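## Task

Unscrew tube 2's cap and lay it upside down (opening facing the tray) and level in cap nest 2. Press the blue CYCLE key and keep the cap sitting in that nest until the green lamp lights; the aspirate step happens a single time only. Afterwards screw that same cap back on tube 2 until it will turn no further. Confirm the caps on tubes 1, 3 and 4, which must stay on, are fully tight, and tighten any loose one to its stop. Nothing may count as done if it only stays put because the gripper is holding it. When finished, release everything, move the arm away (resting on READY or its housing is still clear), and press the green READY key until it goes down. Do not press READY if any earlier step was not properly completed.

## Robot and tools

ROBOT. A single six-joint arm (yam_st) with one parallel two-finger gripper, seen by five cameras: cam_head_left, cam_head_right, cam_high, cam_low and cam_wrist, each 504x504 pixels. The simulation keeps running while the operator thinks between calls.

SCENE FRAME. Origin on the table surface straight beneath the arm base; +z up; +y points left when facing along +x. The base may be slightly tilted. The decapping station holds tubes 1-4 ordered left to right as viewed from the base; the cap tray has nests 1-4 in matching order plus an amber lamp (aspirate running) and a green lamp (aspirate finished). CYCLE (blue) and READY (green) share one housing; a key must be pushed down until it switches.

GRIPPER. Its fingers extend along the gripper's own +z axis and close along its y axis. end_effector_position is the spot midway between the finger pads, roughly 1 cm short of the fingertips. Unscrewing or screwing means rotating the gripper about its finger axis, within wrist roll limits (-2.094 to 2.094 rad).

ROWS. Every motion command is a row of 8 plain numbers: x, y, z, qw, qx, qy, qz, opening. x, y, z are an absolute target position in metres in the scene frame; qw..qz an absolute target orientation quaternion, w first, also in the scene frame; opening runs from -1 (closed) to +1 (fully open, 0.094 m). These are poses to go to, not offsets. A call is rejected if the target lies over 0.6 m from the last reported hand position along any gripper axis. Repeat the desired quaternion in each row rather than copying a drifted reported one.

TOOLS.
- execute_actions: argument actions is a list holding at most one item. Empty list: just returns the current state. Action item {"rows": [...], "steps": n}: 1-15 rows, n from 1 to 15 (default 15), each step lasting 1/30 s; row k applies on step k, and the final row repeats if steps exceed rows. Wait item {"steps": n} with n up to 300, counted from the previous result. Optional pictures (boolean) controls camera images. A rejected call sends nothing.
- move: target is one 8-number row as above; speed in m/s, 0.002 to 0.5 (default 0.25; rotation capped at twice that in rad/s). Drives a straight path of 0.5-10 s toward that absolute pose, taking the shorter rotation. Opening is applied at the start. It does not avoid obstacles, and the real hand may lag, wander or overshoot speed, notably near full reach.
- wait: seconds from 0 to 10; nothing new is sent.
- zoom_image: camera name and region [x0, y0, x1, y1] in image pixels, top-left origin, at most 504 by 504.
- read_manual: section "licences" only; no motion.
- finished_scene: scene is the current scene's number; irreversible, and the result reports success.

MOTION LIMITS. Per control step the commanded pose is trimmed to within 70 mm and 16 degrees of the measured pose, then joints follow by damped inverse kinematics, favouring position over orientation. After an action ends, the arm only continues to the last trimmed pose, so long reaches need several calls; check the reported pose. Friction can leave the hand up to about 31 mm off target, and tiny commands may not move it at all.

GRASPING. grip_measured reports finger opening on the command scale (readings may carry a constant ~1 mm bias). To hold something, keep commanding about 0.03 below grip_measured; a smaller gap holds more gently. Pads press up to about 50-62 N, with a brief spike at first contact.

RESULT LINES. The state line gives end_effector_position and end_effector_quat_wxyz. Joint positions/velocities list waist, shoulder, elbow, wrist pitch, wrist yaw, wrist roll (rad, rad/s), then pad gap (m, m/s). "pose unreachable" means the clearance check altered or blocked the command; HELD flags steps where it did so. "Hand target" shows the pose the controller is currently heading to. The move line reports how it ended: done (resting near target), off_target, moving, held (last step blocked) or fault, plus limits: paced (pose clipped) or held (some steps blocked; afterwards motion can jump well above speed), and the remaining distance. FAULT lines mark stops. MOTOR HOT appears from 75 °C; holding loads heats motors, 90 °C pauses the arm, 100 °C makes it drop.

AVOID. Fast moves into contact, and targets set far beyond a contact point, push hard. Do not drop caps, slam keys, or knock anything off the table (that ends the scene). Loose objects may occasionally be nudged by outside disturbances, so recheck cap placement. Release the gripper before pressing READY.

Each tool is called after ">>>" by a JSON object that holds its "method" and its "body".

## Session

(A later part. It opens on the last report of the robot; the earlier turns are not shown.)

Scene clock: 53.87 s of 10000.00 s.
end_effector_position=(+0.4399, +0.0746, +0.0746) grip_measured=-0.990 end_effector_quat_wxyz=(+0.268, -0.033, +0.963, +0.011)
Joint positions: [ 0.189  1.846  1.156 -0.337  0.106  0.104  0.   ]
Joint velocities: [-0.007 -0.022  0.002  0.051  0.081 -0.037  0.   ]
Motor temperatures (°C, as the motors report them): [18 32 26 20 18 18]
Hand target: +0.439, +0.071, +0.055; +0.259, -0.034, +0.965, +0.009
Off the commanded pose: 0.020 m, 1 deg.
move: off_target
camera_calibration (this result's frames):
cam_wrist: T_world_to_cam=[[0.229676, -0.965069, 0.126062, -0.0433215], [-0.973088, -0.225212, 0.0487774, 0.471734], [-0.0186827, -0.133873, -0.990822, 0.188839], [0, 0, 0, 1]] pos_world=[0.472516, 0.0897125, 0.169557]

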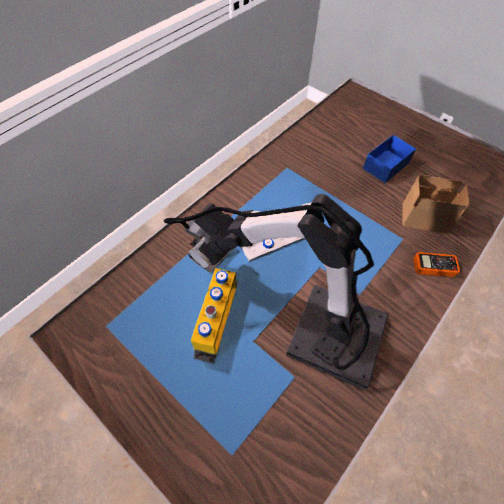

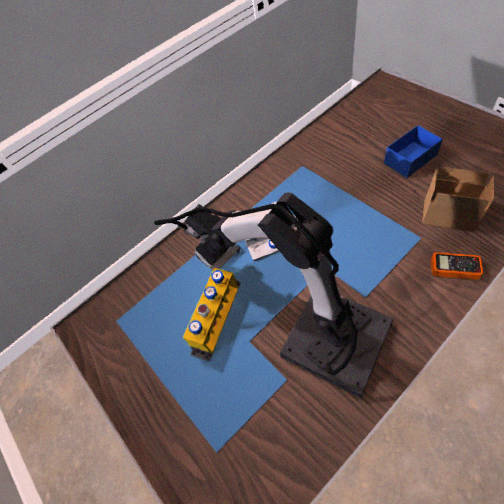

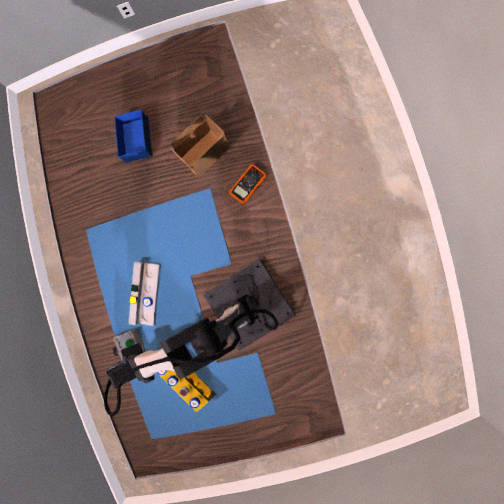

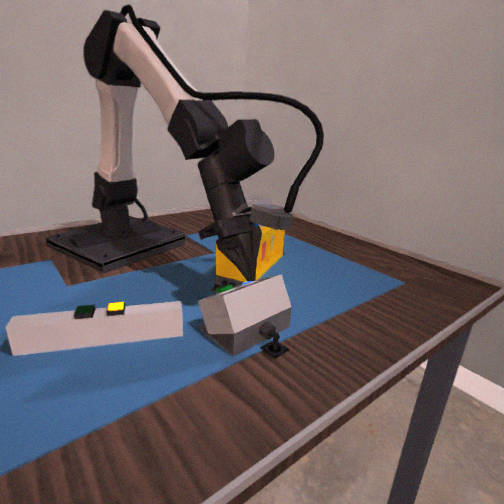

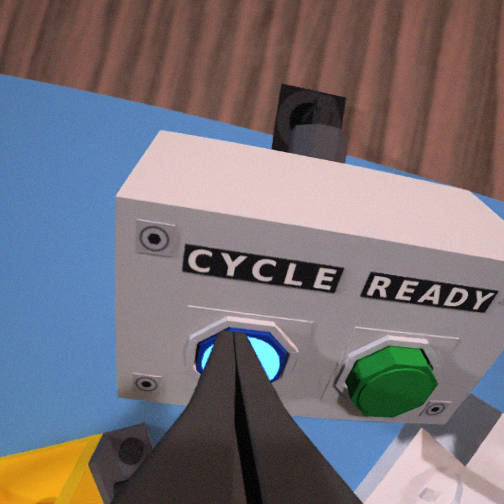

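>>> {"method": "move", "body": {"target": [0.40,0.09,0.15,0.13,-0.4,0.906,0.05,-0.5], "speed": 0.4}}

>>> {"method": "move", "body": {"target": [0.3334,0.1276,0.15,0,-0.862,0.508,0,0.05], "speed": 0.4}}

Scene clock: 56.87 s of 10000.00 s.
end_effector_position=(+0.3992, +0.0902, +0.1491) grip_measured=-0.502 end_effector_quat_wxyz=(+0.130, -0.396, +0.908, +0.046)
Joint positions: [ 0.165  1.872  1.607 -1.067 -0.108 -0.626  0.023]
Joint velocities: [ 0.017 -0.002 -0.007 -0.007  0.007 -0.022  0.   ]
Motor temperatures (°C, as the motors report them): [18 32 26 20 18 18]
Hand target: +0.402, +0.090, +0.150; +0.130, -0.399, +0.906, +0.050
Off the commanded pose: 0.001 m, 1 deg.
move: done
camera_calibration (this result's frames):
cam_wrist: T_world_to_cam=[[0.843912, -0.526941, 0.100728, -0.309247], [-0.529918, -0.789478, 0.309695, 0.267112], [-0.0836685, -0.314733, -0.945486, 0.299466], [0, 0, 0, 1]] pos_world=[0.42758, 0.142176, 0.231568]

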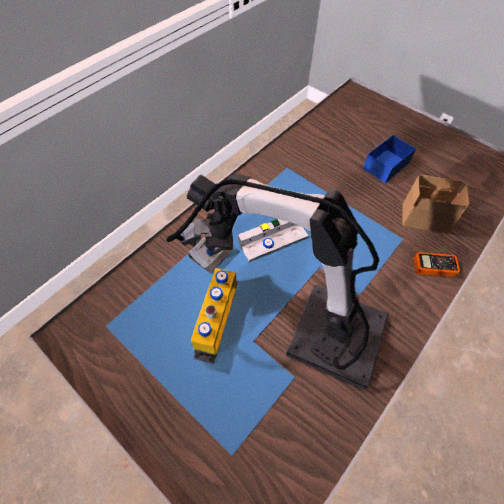

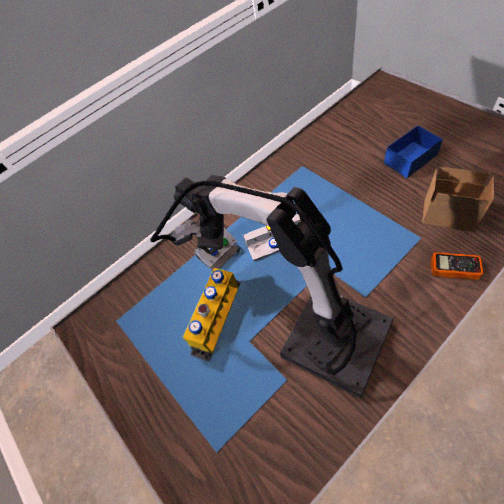

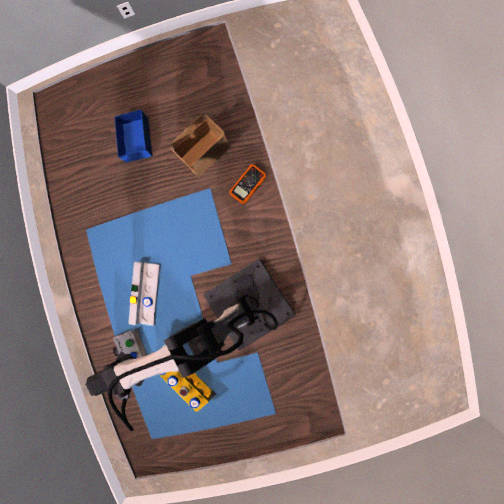

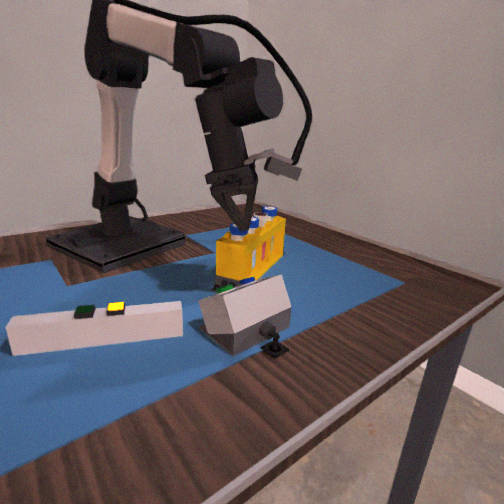

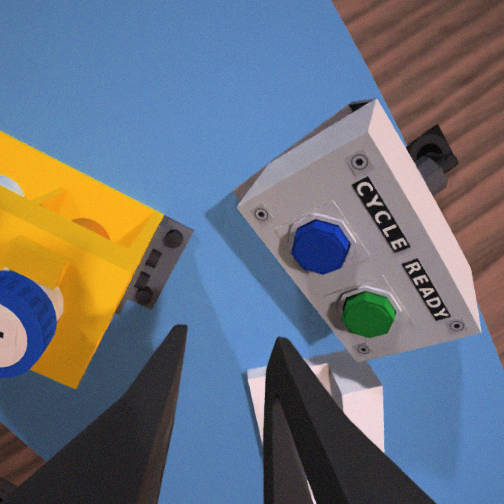

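Scene clock: 59.10 s of 10000.00 s.
end_effector_position=(+0.3318, +0.1256, +0.1503) grip_measured=+0.048 end_effector_quat_wxyz=(-0.004, +0.856, -0.516, +0.001)
Joint positions: [ 0.369  1.886  1.654 -1.334  0.037 -1.663  0.049]
Joint velocities: [ 0.022  0.012 -0.007  0.007 -0.11  -0.037 -0.   ]
Motor temperatures (°C, as the motors report them): [18 32 27 20 18 18]
Hand target: +0.333, +0.127, +0.150; +0.001, +0.861, -0.508, +0.001
Off the commanded pose: 0.003 m, 1 deg.
move: done
camera_calibration (this result's frames):
cam_wrist: T_world_to_cam=[[0.768859, 0.638412, 0.0358596, -0.34562], [0.517874, -0.654624, 0.550703, -0.141883], [0.37505, -0.404842, -0.833931, 0.148489], [0, 0, 0, 1]] pos_world=[0.283519, 0.187882, 0.214359]

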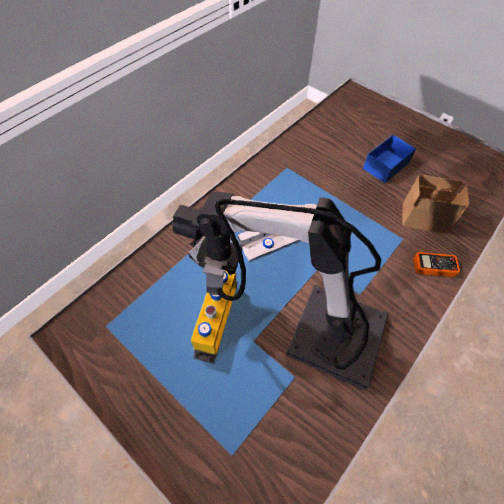

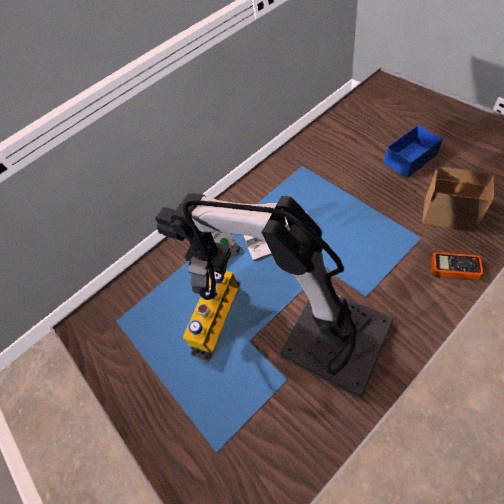

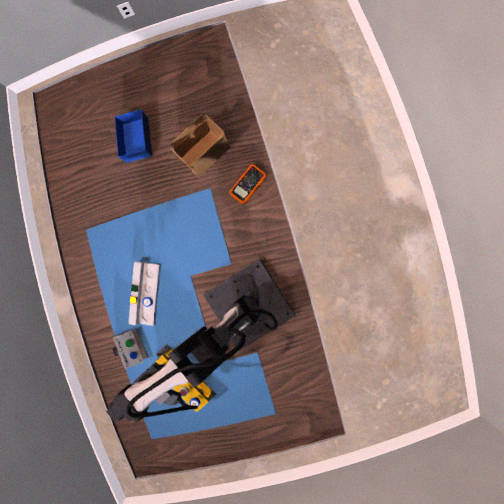

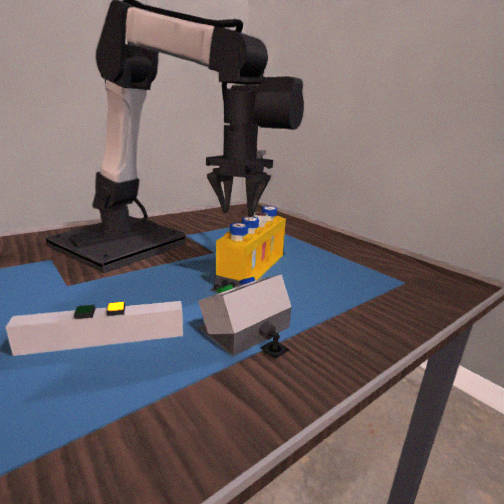

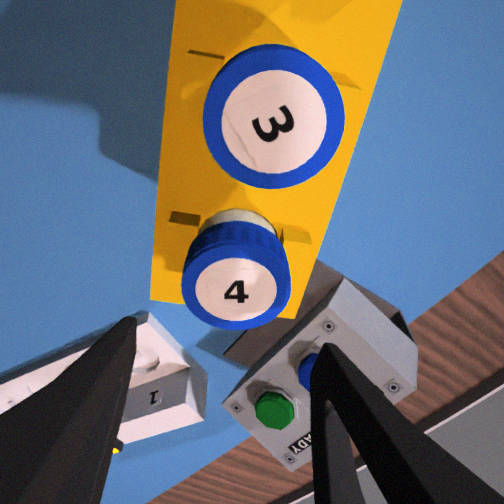

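>>> {"method": "move", "body": {"target": [0.332,0.131,0.116,0,-0.862,0.508,0,0.05], "speed": 0.08}}

>>> {"method": "execute_actions", "body": {"actions": [{"rows":[[0.332,0.129,0.116,0,-0.862,0.508,0,-0.34]],"steps":10}], "pictures": false}}

>>> {"method": "move", "body": {"target": [0.332,0.129,0.114,0,-0.731,0.682,0,-0.34], "speed": 0.3}}

Scene clock: 61.10 s of 10000.00 s.
end_effector_position=(+0.3323, +0.1283, +0.1235) grip_measured=+0.048 end_effector_quat_wxyz=(-0.005, +0.858, -0.514, +0.002)
Joint positions: [ 0.373  1.894  1.557 -1.228  0.037 -1.665  0.049]
Joint velocities: [ 0.022 -0.012  0.002  0.022 -0.007 -0.037 -0.   ]
Motor temperatures (°C, as the motors report them): [18 32 27 20 18 18]
Hand target: +0.331, +0.131, +0.116; +0.000, +0.861, -0.508, -0.000
Off the commanded pose: 0.008 m, 1 deg.
move: done
camera_calibration (this result's frames):
cam_wrist: T_world_to_cam=[[0.764922, 0.643024, 0.0375953, -0.346213], [0.520582, -0.651532, 0.551815, -0.127025], [0.379325, -0.402524, -0.833119, 0.125233], [0, 0, 0, 1]] pos_world=[0.283449, 0.190272, 0.187444]

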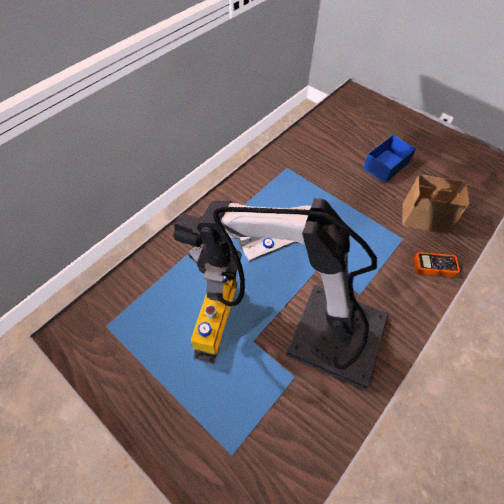

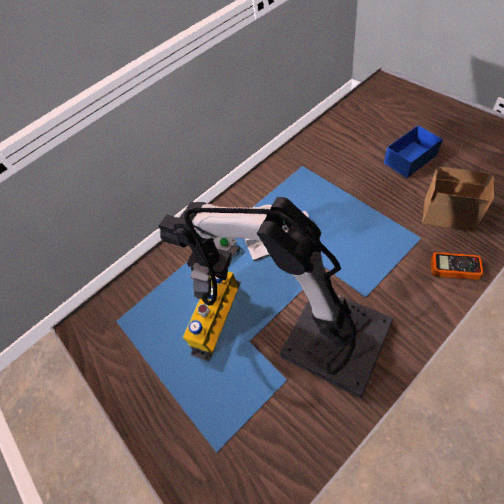

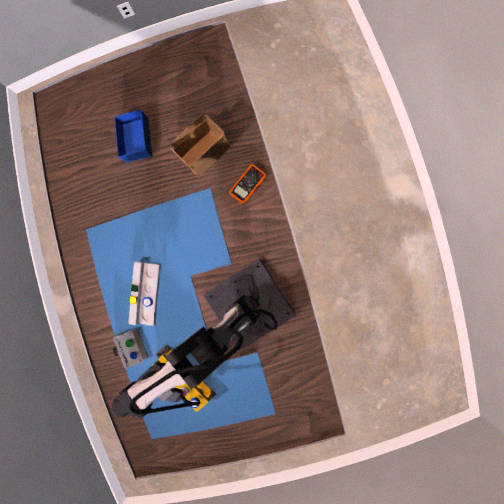

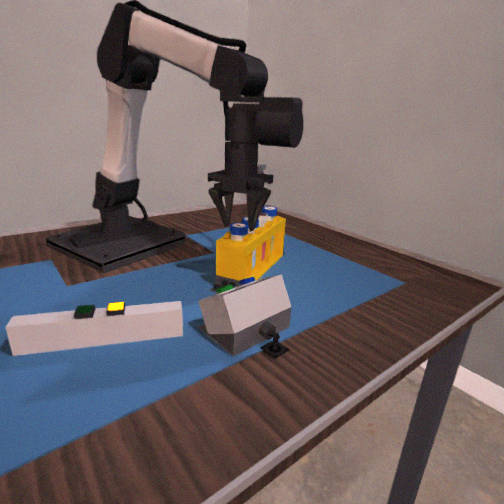

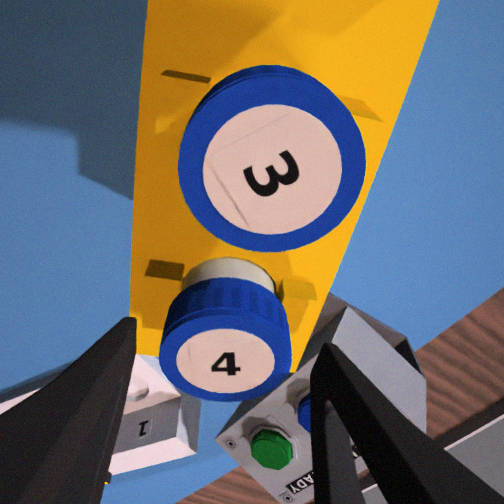

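Scene clock: 61.43 s of 10000.00 s.
end_effector_position=(+0.3318, +0.1280, +0.1233) grip_measured=-0.318 end_effector_quat_wxyz=(-0.004, +0.858, -0.513, +0.001)
Joint positions: [ 0.373  1.894  1.557 -1.23   0.038 -1.667  0.032]
Joint velocities: [-0.007 -0.007 -0.002 -0.007  0.037 -0.022 -0.001]
Motor temperatures (°C, as the motors report them): [18 32 27 20 18 18]
Hand target: +0.332, +0.129, +0.116; -0.000, +0.862, -0.508, -0.000
Off the commanded pose: 0.007 m, 1 deg.
Steps of this call (steps 1 to 10: all 10 steps of this action). Readings (end_effector_position):
1: (+0.3324, +0.1283, +0.1235)
2: (+0.3319, +0.1282, +0.1235)
4: (+0.3318, +0.1280, +0.1233)
8: (+0.3318, +0.1280, +0.1233)
10: the state above

Scene clock: 62.93 s of 10000.00 s.
end_effector_position=(+0.3319, +0.1278, +0.1233) grip_measured=-0.318 end_effector_quat_wxyz=(-0.003, +0.759, -0.651, +0.002)
Joint positions: [ 0.374  1.894  1.557 -1.23   0.041 -1.327  0.032]
Joint velocities: [-0.027  0.017  0.007  0.037 -0.037 -0.022  0.   ]
Motor temperatures (°C, as the motors report them): [18 32 27 20 18 18]
Hand target: +0.332, +0.129, +0.114; +0.000, +0.732, -0.681, -0.001
Off the commanded pose: 0.009 m, 5 deg.
move: off_target
camera_calibration (this result's frames):
cam_wrist: T_world_to_cam=[[0.934794, 0.353462, 0.0349997, -0.364619], [0.276799, -0.786685, 0.551823, -0.0288632], [0.222582, -0.506153, -0.833226, 0.190304], [0, 0, 0, 1]] pos_world=[0.306475, 0.202496, 0.187256]

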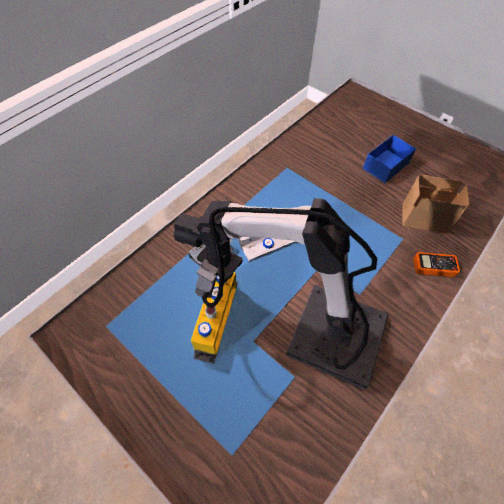

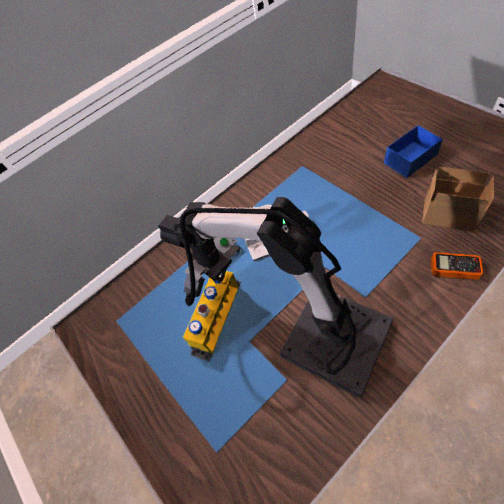

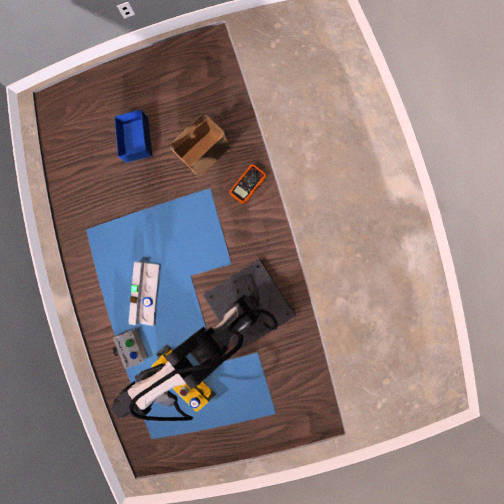

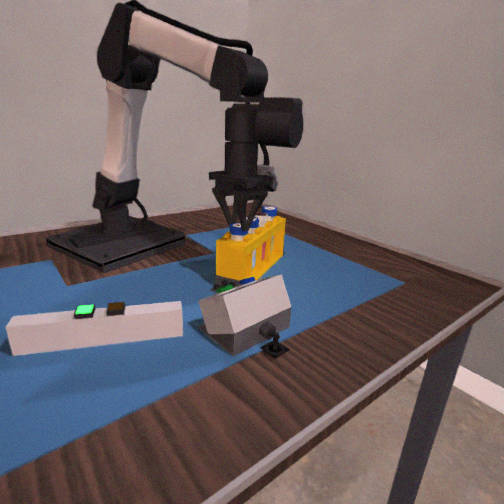

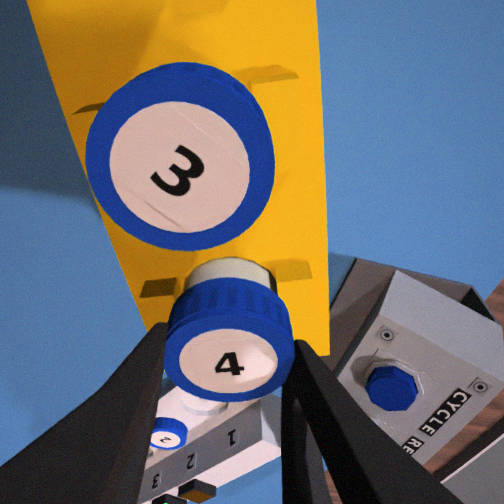

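>>> {"method": "execute_actions", "body": {"actions": [{"rows":[[0.332,0.129,0.118,0,-0.76,0.65,0,0.15],[0.332,0.129,0.118,0,-0.76,0.65,0,0.15],[0.332,0.129,0.118,0,-0.76,0.65,0,0.15],[0.332,0.129,0.118,0,-0.76,0.65,0,0.15],[0.332,0.129,0.118,0,-0.862,0.508,0,0.15]],"steps":15}], "pictures": false}}

>>> {"method": "move", "body": {"target": [0.306,0.177,0.112,0,-0.862,0.508,0,0.15], "speed": 0.1}}

>>> {"method": "execute_actions", "body": {"actions": [{"rows":[[0.307,0.175,0.114,0,-0.862,0.508,0,-0.345]],"steps":10}], "pictures": false}}

>>> {"method": "move", "body": {"target": [0.307,0.175,0.114,0,-0.731,0.682,0,-0.345], "speed": 0.3}}

Scene clock: 64.83 s of 10000.00 s.
end_effector_position=(+0.3322, +0.1276, +0.1233) grip_measured=+0.148 end_effector_quat_wxyz=(-0.003, +0.848, -0.530, +0.004)
Joint positions: [ 0.374  1.894  1.557 -1.229  0.043 -1.627  0.054]
Joint velocities: [ 0.002  0.002  0.012 -0.022  0.037 -0.271 -0.   ]
Motor temperatures (°C, as the motors report them): [18 32 27 20 18 18]
Hand target: +0.332, +0.129, +0.118; +0.000, +0.861, -0.508, +0.000
Off the commanded pose: 0.006 m, 3 deg.
Steps of this call (steps 1 to 42: nothing new was sent; steps 43 to 57: all 15 steps of this action). Readings (end_effector_position):
43: (+0.3318, +0.1277, +0.1233)
44: (+0.3319, +0.1277, +0.1233)
46: (+0.3319, +0.1277, +0.1233)
50: (+0.3322, +0.1276, +0.1233)
57: the state above

Scene clock: 66.23 s of 10000.00 s.
end_effector_position=(+0.3067, +0.1755, +0.1192) grip_measured=+0.148 end_effector_quat_wxyz=(-0.003, +0.864, -0.504, +0.004)
Joint positions: [ 0.526  1.894  1.531 -1.209  0.043 -1.535  0.054]
Joint velocities: [-0.002  0.007 -0.002  0.022 -0.037  0.007 -0.   ]
Motor temperatures (°C, as the motors report them): [18 32 27 20 18 18]
Hand target: +0.305, +0.176, +0.112; +0.001, +0.861, -0.508, +0.000
Off the commanded pose: 0.007 m, 1 deg.
move: done
camera_calibration (this result's frames):
cam_wrist: T_world_to_cam=[[0.749869, 0.660625, 0.0356403, -0.354999], [0.534322, -0.63651, 0.556197, -0.0879263], [0.390123, -0.398031, -0.830286, 0.145883], [0, 0, 0, 1]] pos_world=[0.256272, 0.236622, 0.182682]

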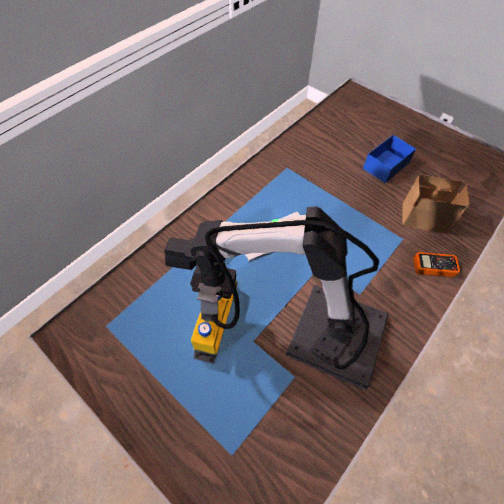

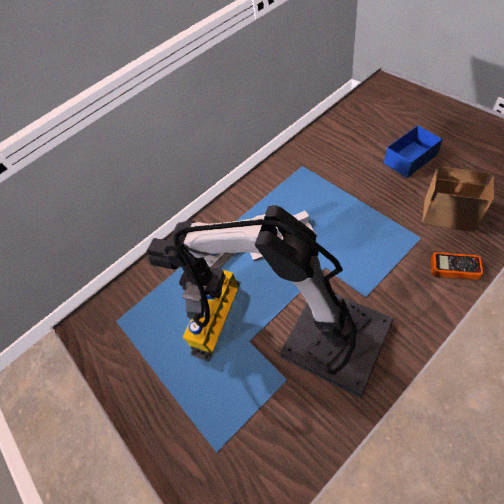

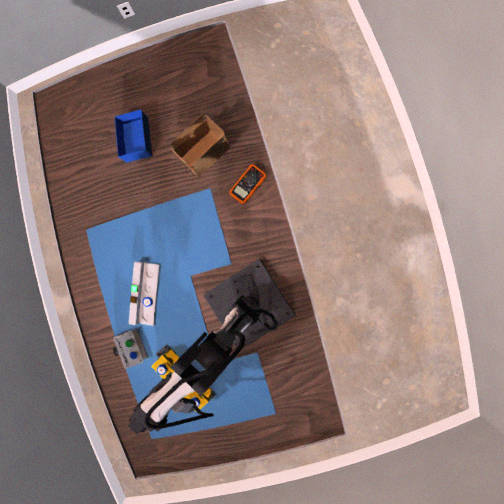

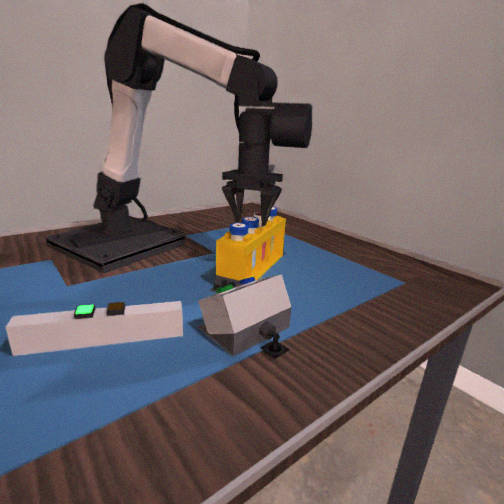

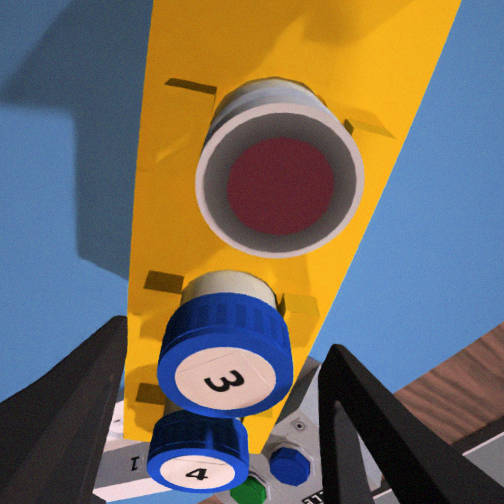

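Scene clock: 66.57 s of 10000.00 s.
end_effector_position=(+0.3064, +0.1754, +0.1192) grip_measured=-0.314 end_effector_quat_wxyz=(-0.003, +0.864, -0.504, +0.004)
Joint positions: [ 0.526  1.894  1.531 -1.21   0.043 -1.535  0.032]
Joint velocities: [-0.012 -0.007  0.007 -0.066 -0.022 -0.022 -0.001]
Motor temperatures (°C, as the motors report them): [18 32 27 20 18 18]
Hand target: +0.307, +0.175, +0.114; -0.000, +0.862, -0.508, -0.000
Off the commanded pose: 0.005 m, 1 deg.
Steps of this call (steps 1 to 10: all 10 steps of this action). Readings (end_effector_position):
1: (+0.3067, +0.1755, +0.1192)
2: (+0.3067, +0.1755, +0.1192)
4: (+0.3064, +0.1754, +0.1192)
8: (+0.3064, +0.1754, +0.1192)
10: the state above

Scene clock: 68.10 s of 10000.00 s.
end_effector_position=(+0.3071, +0.1746, +0.1192) grip_measured=-0.314 end_effector_quat_wxyz=(-0.003, +0.769, -0.639, +0.006)
Joint positions: [ 0.526  1.894  1.531 -1.209  0.049 -1.204  0.032]
Joint velocities: [ 0.017 -0.012 -0.002  0.007  0.037 -0.081 -0.   ]
Motor temperatures (°C, as the motors report them): [18 32 27 20 18 18]
Hand target: +0.307, +0.175, +0.114; -0.000, +0.733, -0.681, -0.001
Off the commanded pose: 0.005 m, 7 deg.
move: off_target
camera_calibration (this result's frames):
cam_wrist: T_world_to_cam=[[0.923819, 0.380991, 0.0374683, -0.359549], [0.296948, -0.774908, 0.557978, 0.0081687], [0.241619, -0.504345, -0.829009, 0.209412], [0, 0, 0, 1]] pos_world=[0.279135, 0.248931, 0.182518]

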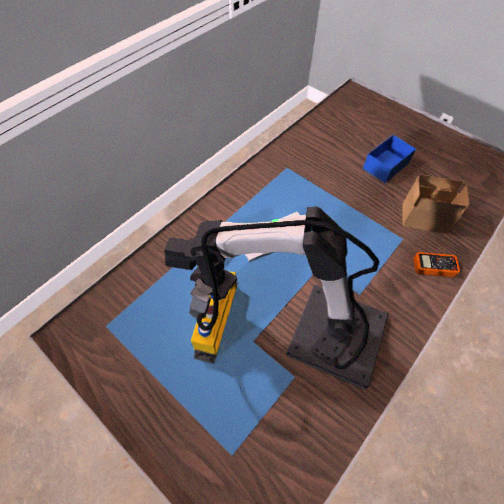

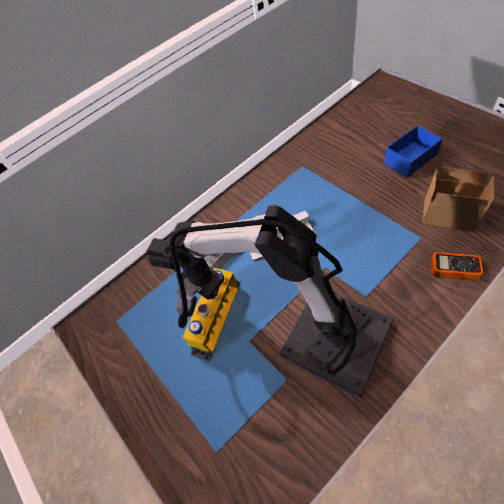

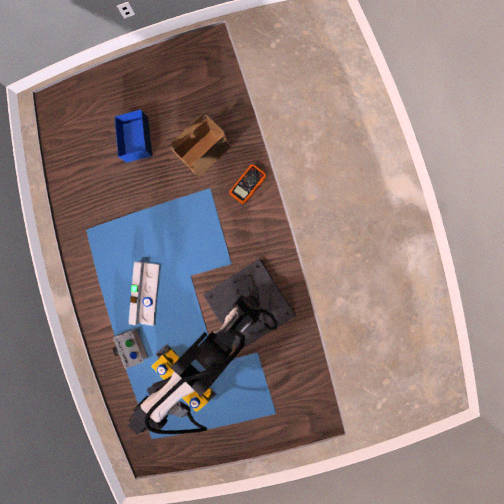

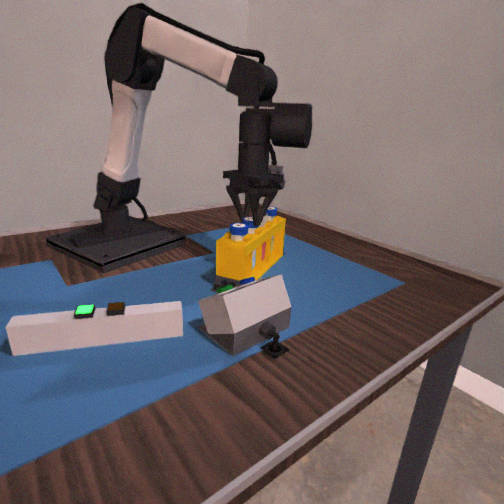

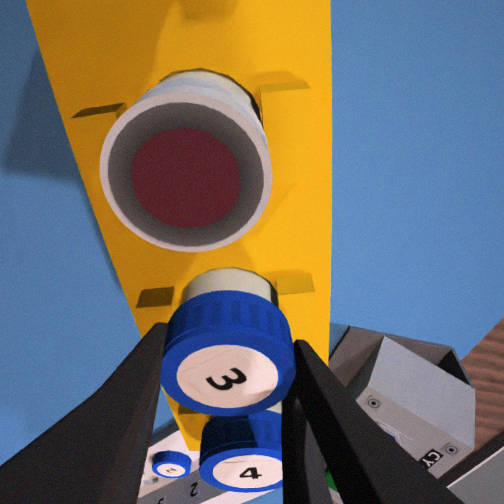

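Tight. Cap 1.

>>> {"method": "execute_actions", "body": {"actions": [{"rows":[[0.307,0.175,0.116,0,-0.77,0.64,0,0.15],[0.307,0.175,0.116,0,-0.77,0.64,0,0.15],[0.307,0.175,0.116,0,-0.77,0.64,0,0.15],[0.307,0.175,0.116,0,-0.77,0.64,0,0.15],[0.307,0.175,0.116,0,-0.862,0.508,0,0.15]],"steps":15}], "pictures": false}}

>>> {"method": "move", "body": {"target": [0.257,0.268,0.117,0,-0.862,0.508,0,0.15], "speed": 0.12}}

>>> {"method": "execute_actions", "body": {"actions": [{"rows":[[0.257,0.266,0.117,0,-0.862,0.508,0,-0.345]],"steps":10}], "pictures": false}}

>>> {"method": "move", "body": {"target": [0.257,0.266,0.115,0,-0.731,0.682,0,-0.345], "speed": 0.3}}

Scene clock: 70.30 s of 10000.00 s.
end_effector_position=(+0.3069, +0.1747, +0.1192) grip_measured=+0.148 end_effector_quat_wxyz=(-0.002, +0.851, -0.525, +0.006)
Joint positions: [ 0.526  1.894  1.531 -1.21   0.048 -1.485  0.054]
Joint velocities: [-0.002 -0.002 -0.017 -0.022 -0.051 -0.3   -0.001]
Motor temperatures (°C, as the motors report them): [18 32 27 19 18 18]
Hand target: +0.307, +0.175, +0.116; +0.000, +0.861, -0.508, +0.000
Off the commanded pose: 0.003 m, 2 deg.
Steps of this call (steps 1 to 51: nothing new was sent; steps 52 to 66: all 15 steps of this action). Readings (end_effector_position):
52: (+0.3069, +0.1746, +0.1192)
53: (+0.3069, +0.1746, +0.1192)
55: (+0.3069, +0.1747, +0.1192)
59: (+0.3069, +0.1747, +0.1192)
66: the state above

Scene clock: 72.00 s of 10000.00 s.
end_effector_position=(+0.2557, +0.2655, +0.1170) grip_measured=+0.148 end_effector_quat_wxyz=(-0.003, +0.864, -0.503, +0.005)
Joint positions: [ 0.808  1.972  1.613 -1.225  0.044 -1.255  0.054]
Joint velocities: [-0.007 -0.007 -0.002  0.037  0.007  0.007  0.002]
Motor temperatures (°C, as the motors report them): [18 32 27 19 18 18]
Hand target: +0.256, +0.267, +0.117; +0.001, +0.861, -0.508, +0.001
Off the commanded pose: 0.003 m, 1 deg.
move: done
camera_calibration (this result's frames):
cam_wrist: T_world_to_cam=[[0.748144, 0.662598, 0.0352851, -0.376294], [0.535208, -0.63403, 0.558174, -0.00326985], [0.392217, -0.39871, -0.828973, 0.199251], [0, 0, 0, 1]] pos_world=[0.205122, 0.326702, 0.180277]

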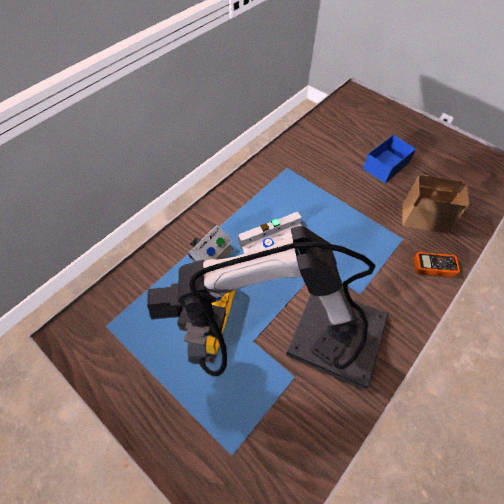

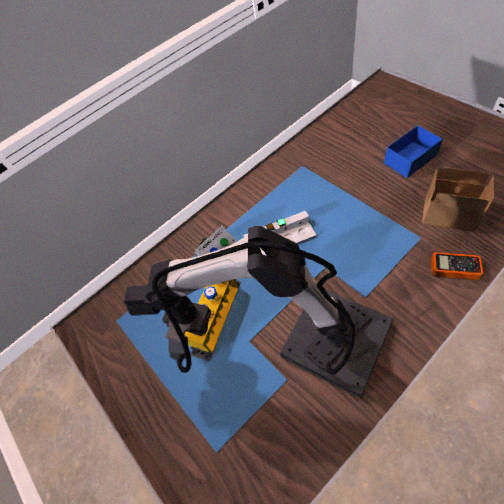

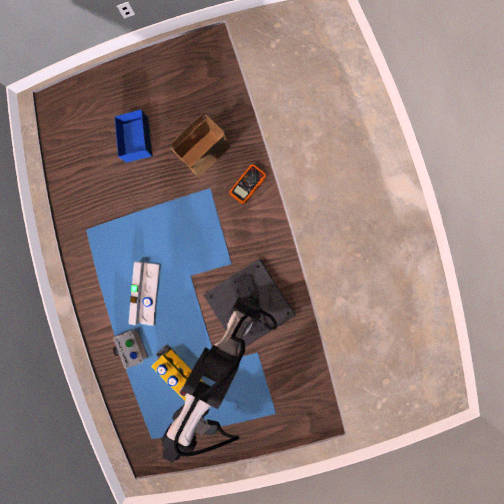

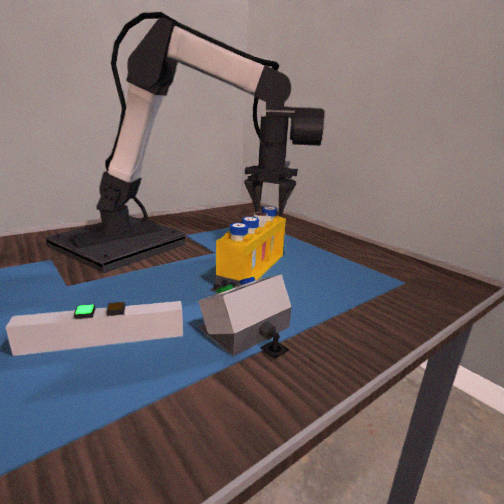

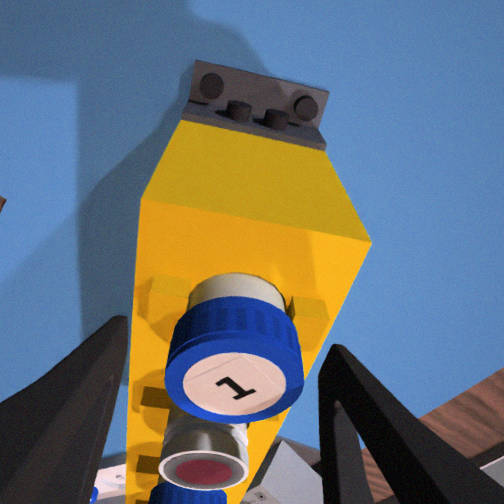

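Scene clock: 72.33 s of 10000.00 s.
end_effector_position=(+0.2571, +0.2666, +0.1170) grip_measured=-0.308 end_effector_quat_wxyz=(-0.006, +0.864, -0.503, +0.006)
Joint positions: [ 0.808  1.973  1.614 -1.22   0.044 -1.255  0.033]
Joint velocities: [ 0.002  0.017  0.002  0.066  0.095 -0.022 -0.001]
Motor temperatures (°C, as the motors report them): [18 32 27 19 18 18]
Hand target: +0.257, +0.266, +0.117; -0.000, +0.862, -0.508, +0.000
Off the commanded pose: 0.001 m, 1 deg.
Steps of this call (steps 1 to 10: all 10 steps of this action). Readings (end_effector_position):
1: (+0.2557, +0.2655, +0.1170)
2: (+0.2563, +0.2660, +0.1170)
4: (+0.2571, +0.2666, +0.1170)
8: (+0.2571, +0.2666, +0.1170)
10: the state above

Scene clock: 73.90 s of 10000.00 s.
end_effector_position=(+0.2573, +0.2664, +0.1170) grip_measured=-0.308 end_effector_quat_wxyz=(-0.007, +0.766, -0.642, +0.006)
Joint positions: [ 0.808  1.973  1.614 -1.22   0.046 -0.914  0.033]
Joint velocities: [-0.012  0.007  0.007  0.022 -0.007  0.051 -0.001]
Motor temperatures (°C, as the motors report them): [18 32 27 19 18 18]
Hand target: +0.257, +0.266, +0.115; -0.000, +0.732, -0.681, -0.000
Off the commanded pose: 0.002 m, 6 deg.
move: off_target
camera_calibration (this result's frames):
cam_wrist: T_world_to_cam=[[0.92662, 0.373403, 0.0441131, -0.347965], [0.288033, -0.780344, 0.555068, 0.0993418], [0.241687, -0.501631, -0.830635, 0.265343], [0, 0, 0, 1]] pos_world=[0.229687, 0.340556, 0.180612]

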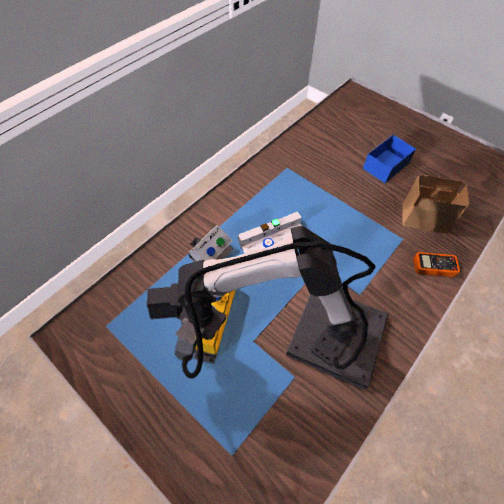

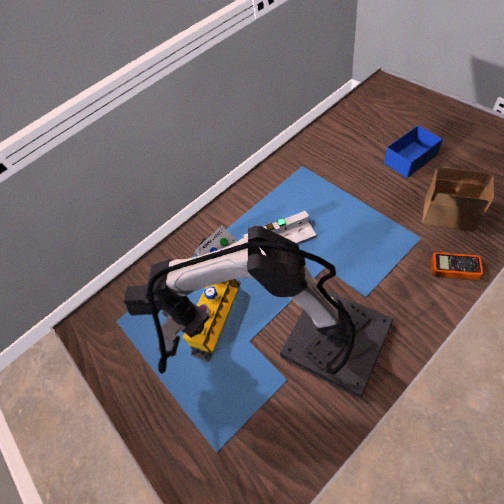

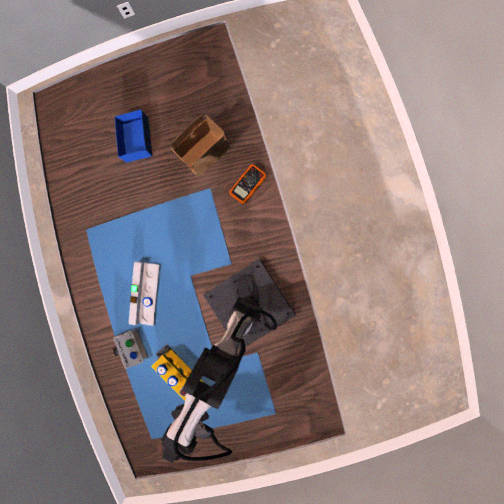

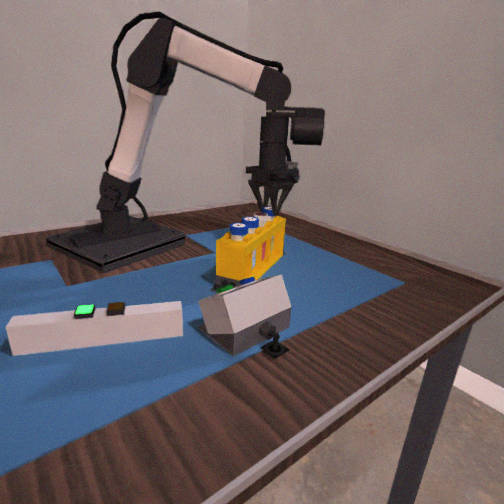

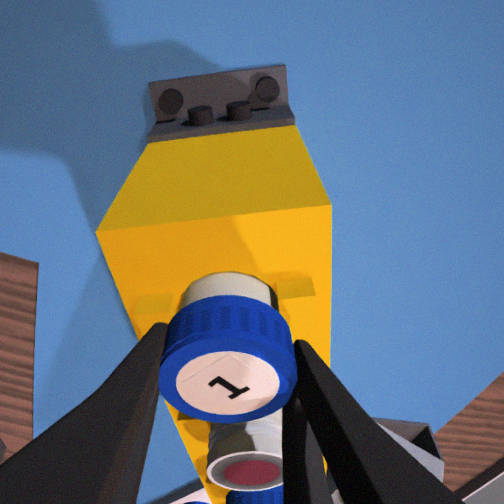

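>>> {"method": "execute_actions", "body": {"actions": [{"rows":[[0.257,0.266,0.115,0,-0.695,0.719,0,-0.345]],"steps":15}]}}

Scene clock: 74.87 s of 10000.00 s.
end_effector_position=(+0.2574, +0.2662, +0.1170) grip_measured=-0.309 end_effector_quat_wxyz=(-0.007, +0.730, -0.684, +0.006)
Joint positions: [ 0.808  1.973  1.614 -1.22   0.047 -0.804  0.032]
Joint velocities: [-0.012 -0.002 -0.022 -0.037  0.022 -0.007  0.001]
Motor temperatures (°C, as the motors report them): [18 32 27 19 18 18]
Hand target: +0.257, +0.266, +0.115; -0.001, +0.696, -0.718, -0.000
Off the commanded pose: 0.002 m, 6 deg.
Steps of this call (steps 1 to 14: nothing new was sent; steps 15 to 29: all 15 steps of this action). Readings (end_effector_position):
15: (+0.2574, +0.2663, +0.1170)
16: (+0.2574, +0.2663, +0.1170)
18: (+0.2574, +0.2662, +0.1170)
22: (+0.2574, +0.2662, +0.1170)
29: the state above
camera_calibration (this result's frames):
cam_wrist: T_world_to_cam=[[0.962064, 0.269155, 0.0445853, -0.329361], [0.200353, -0.807935, 0.554165, 0.129225], [0.185178, -0.52421, -0.831212, 0.285878], [0, 0, 0, 1]] pos_world=[0.238037, 0.342915, 0.180698]

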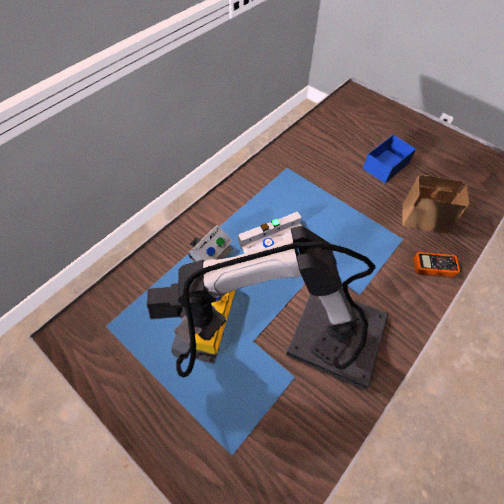

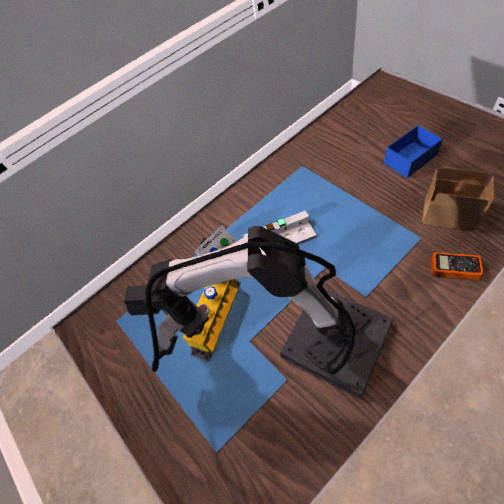

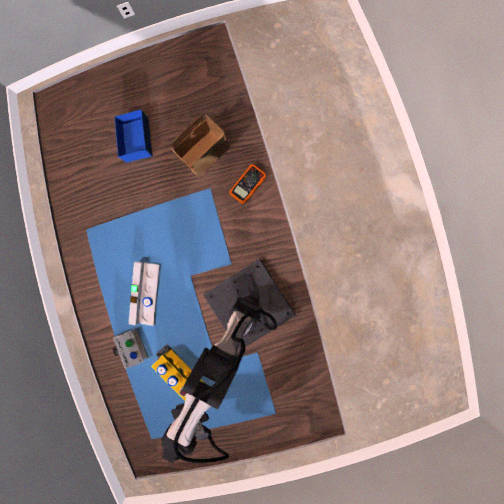

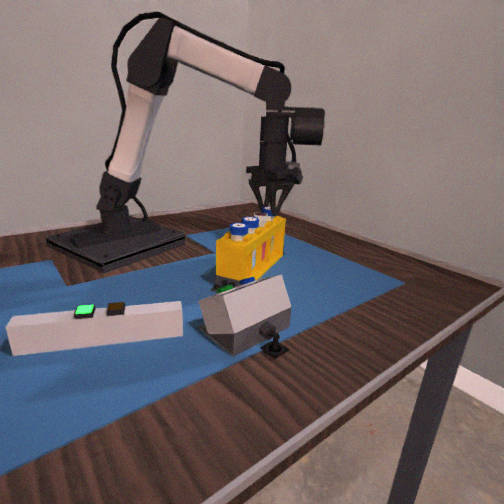

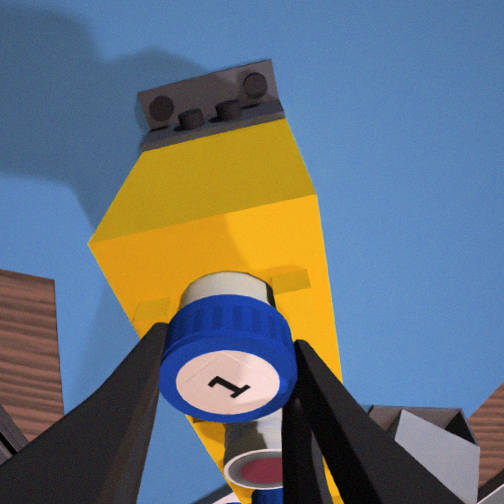

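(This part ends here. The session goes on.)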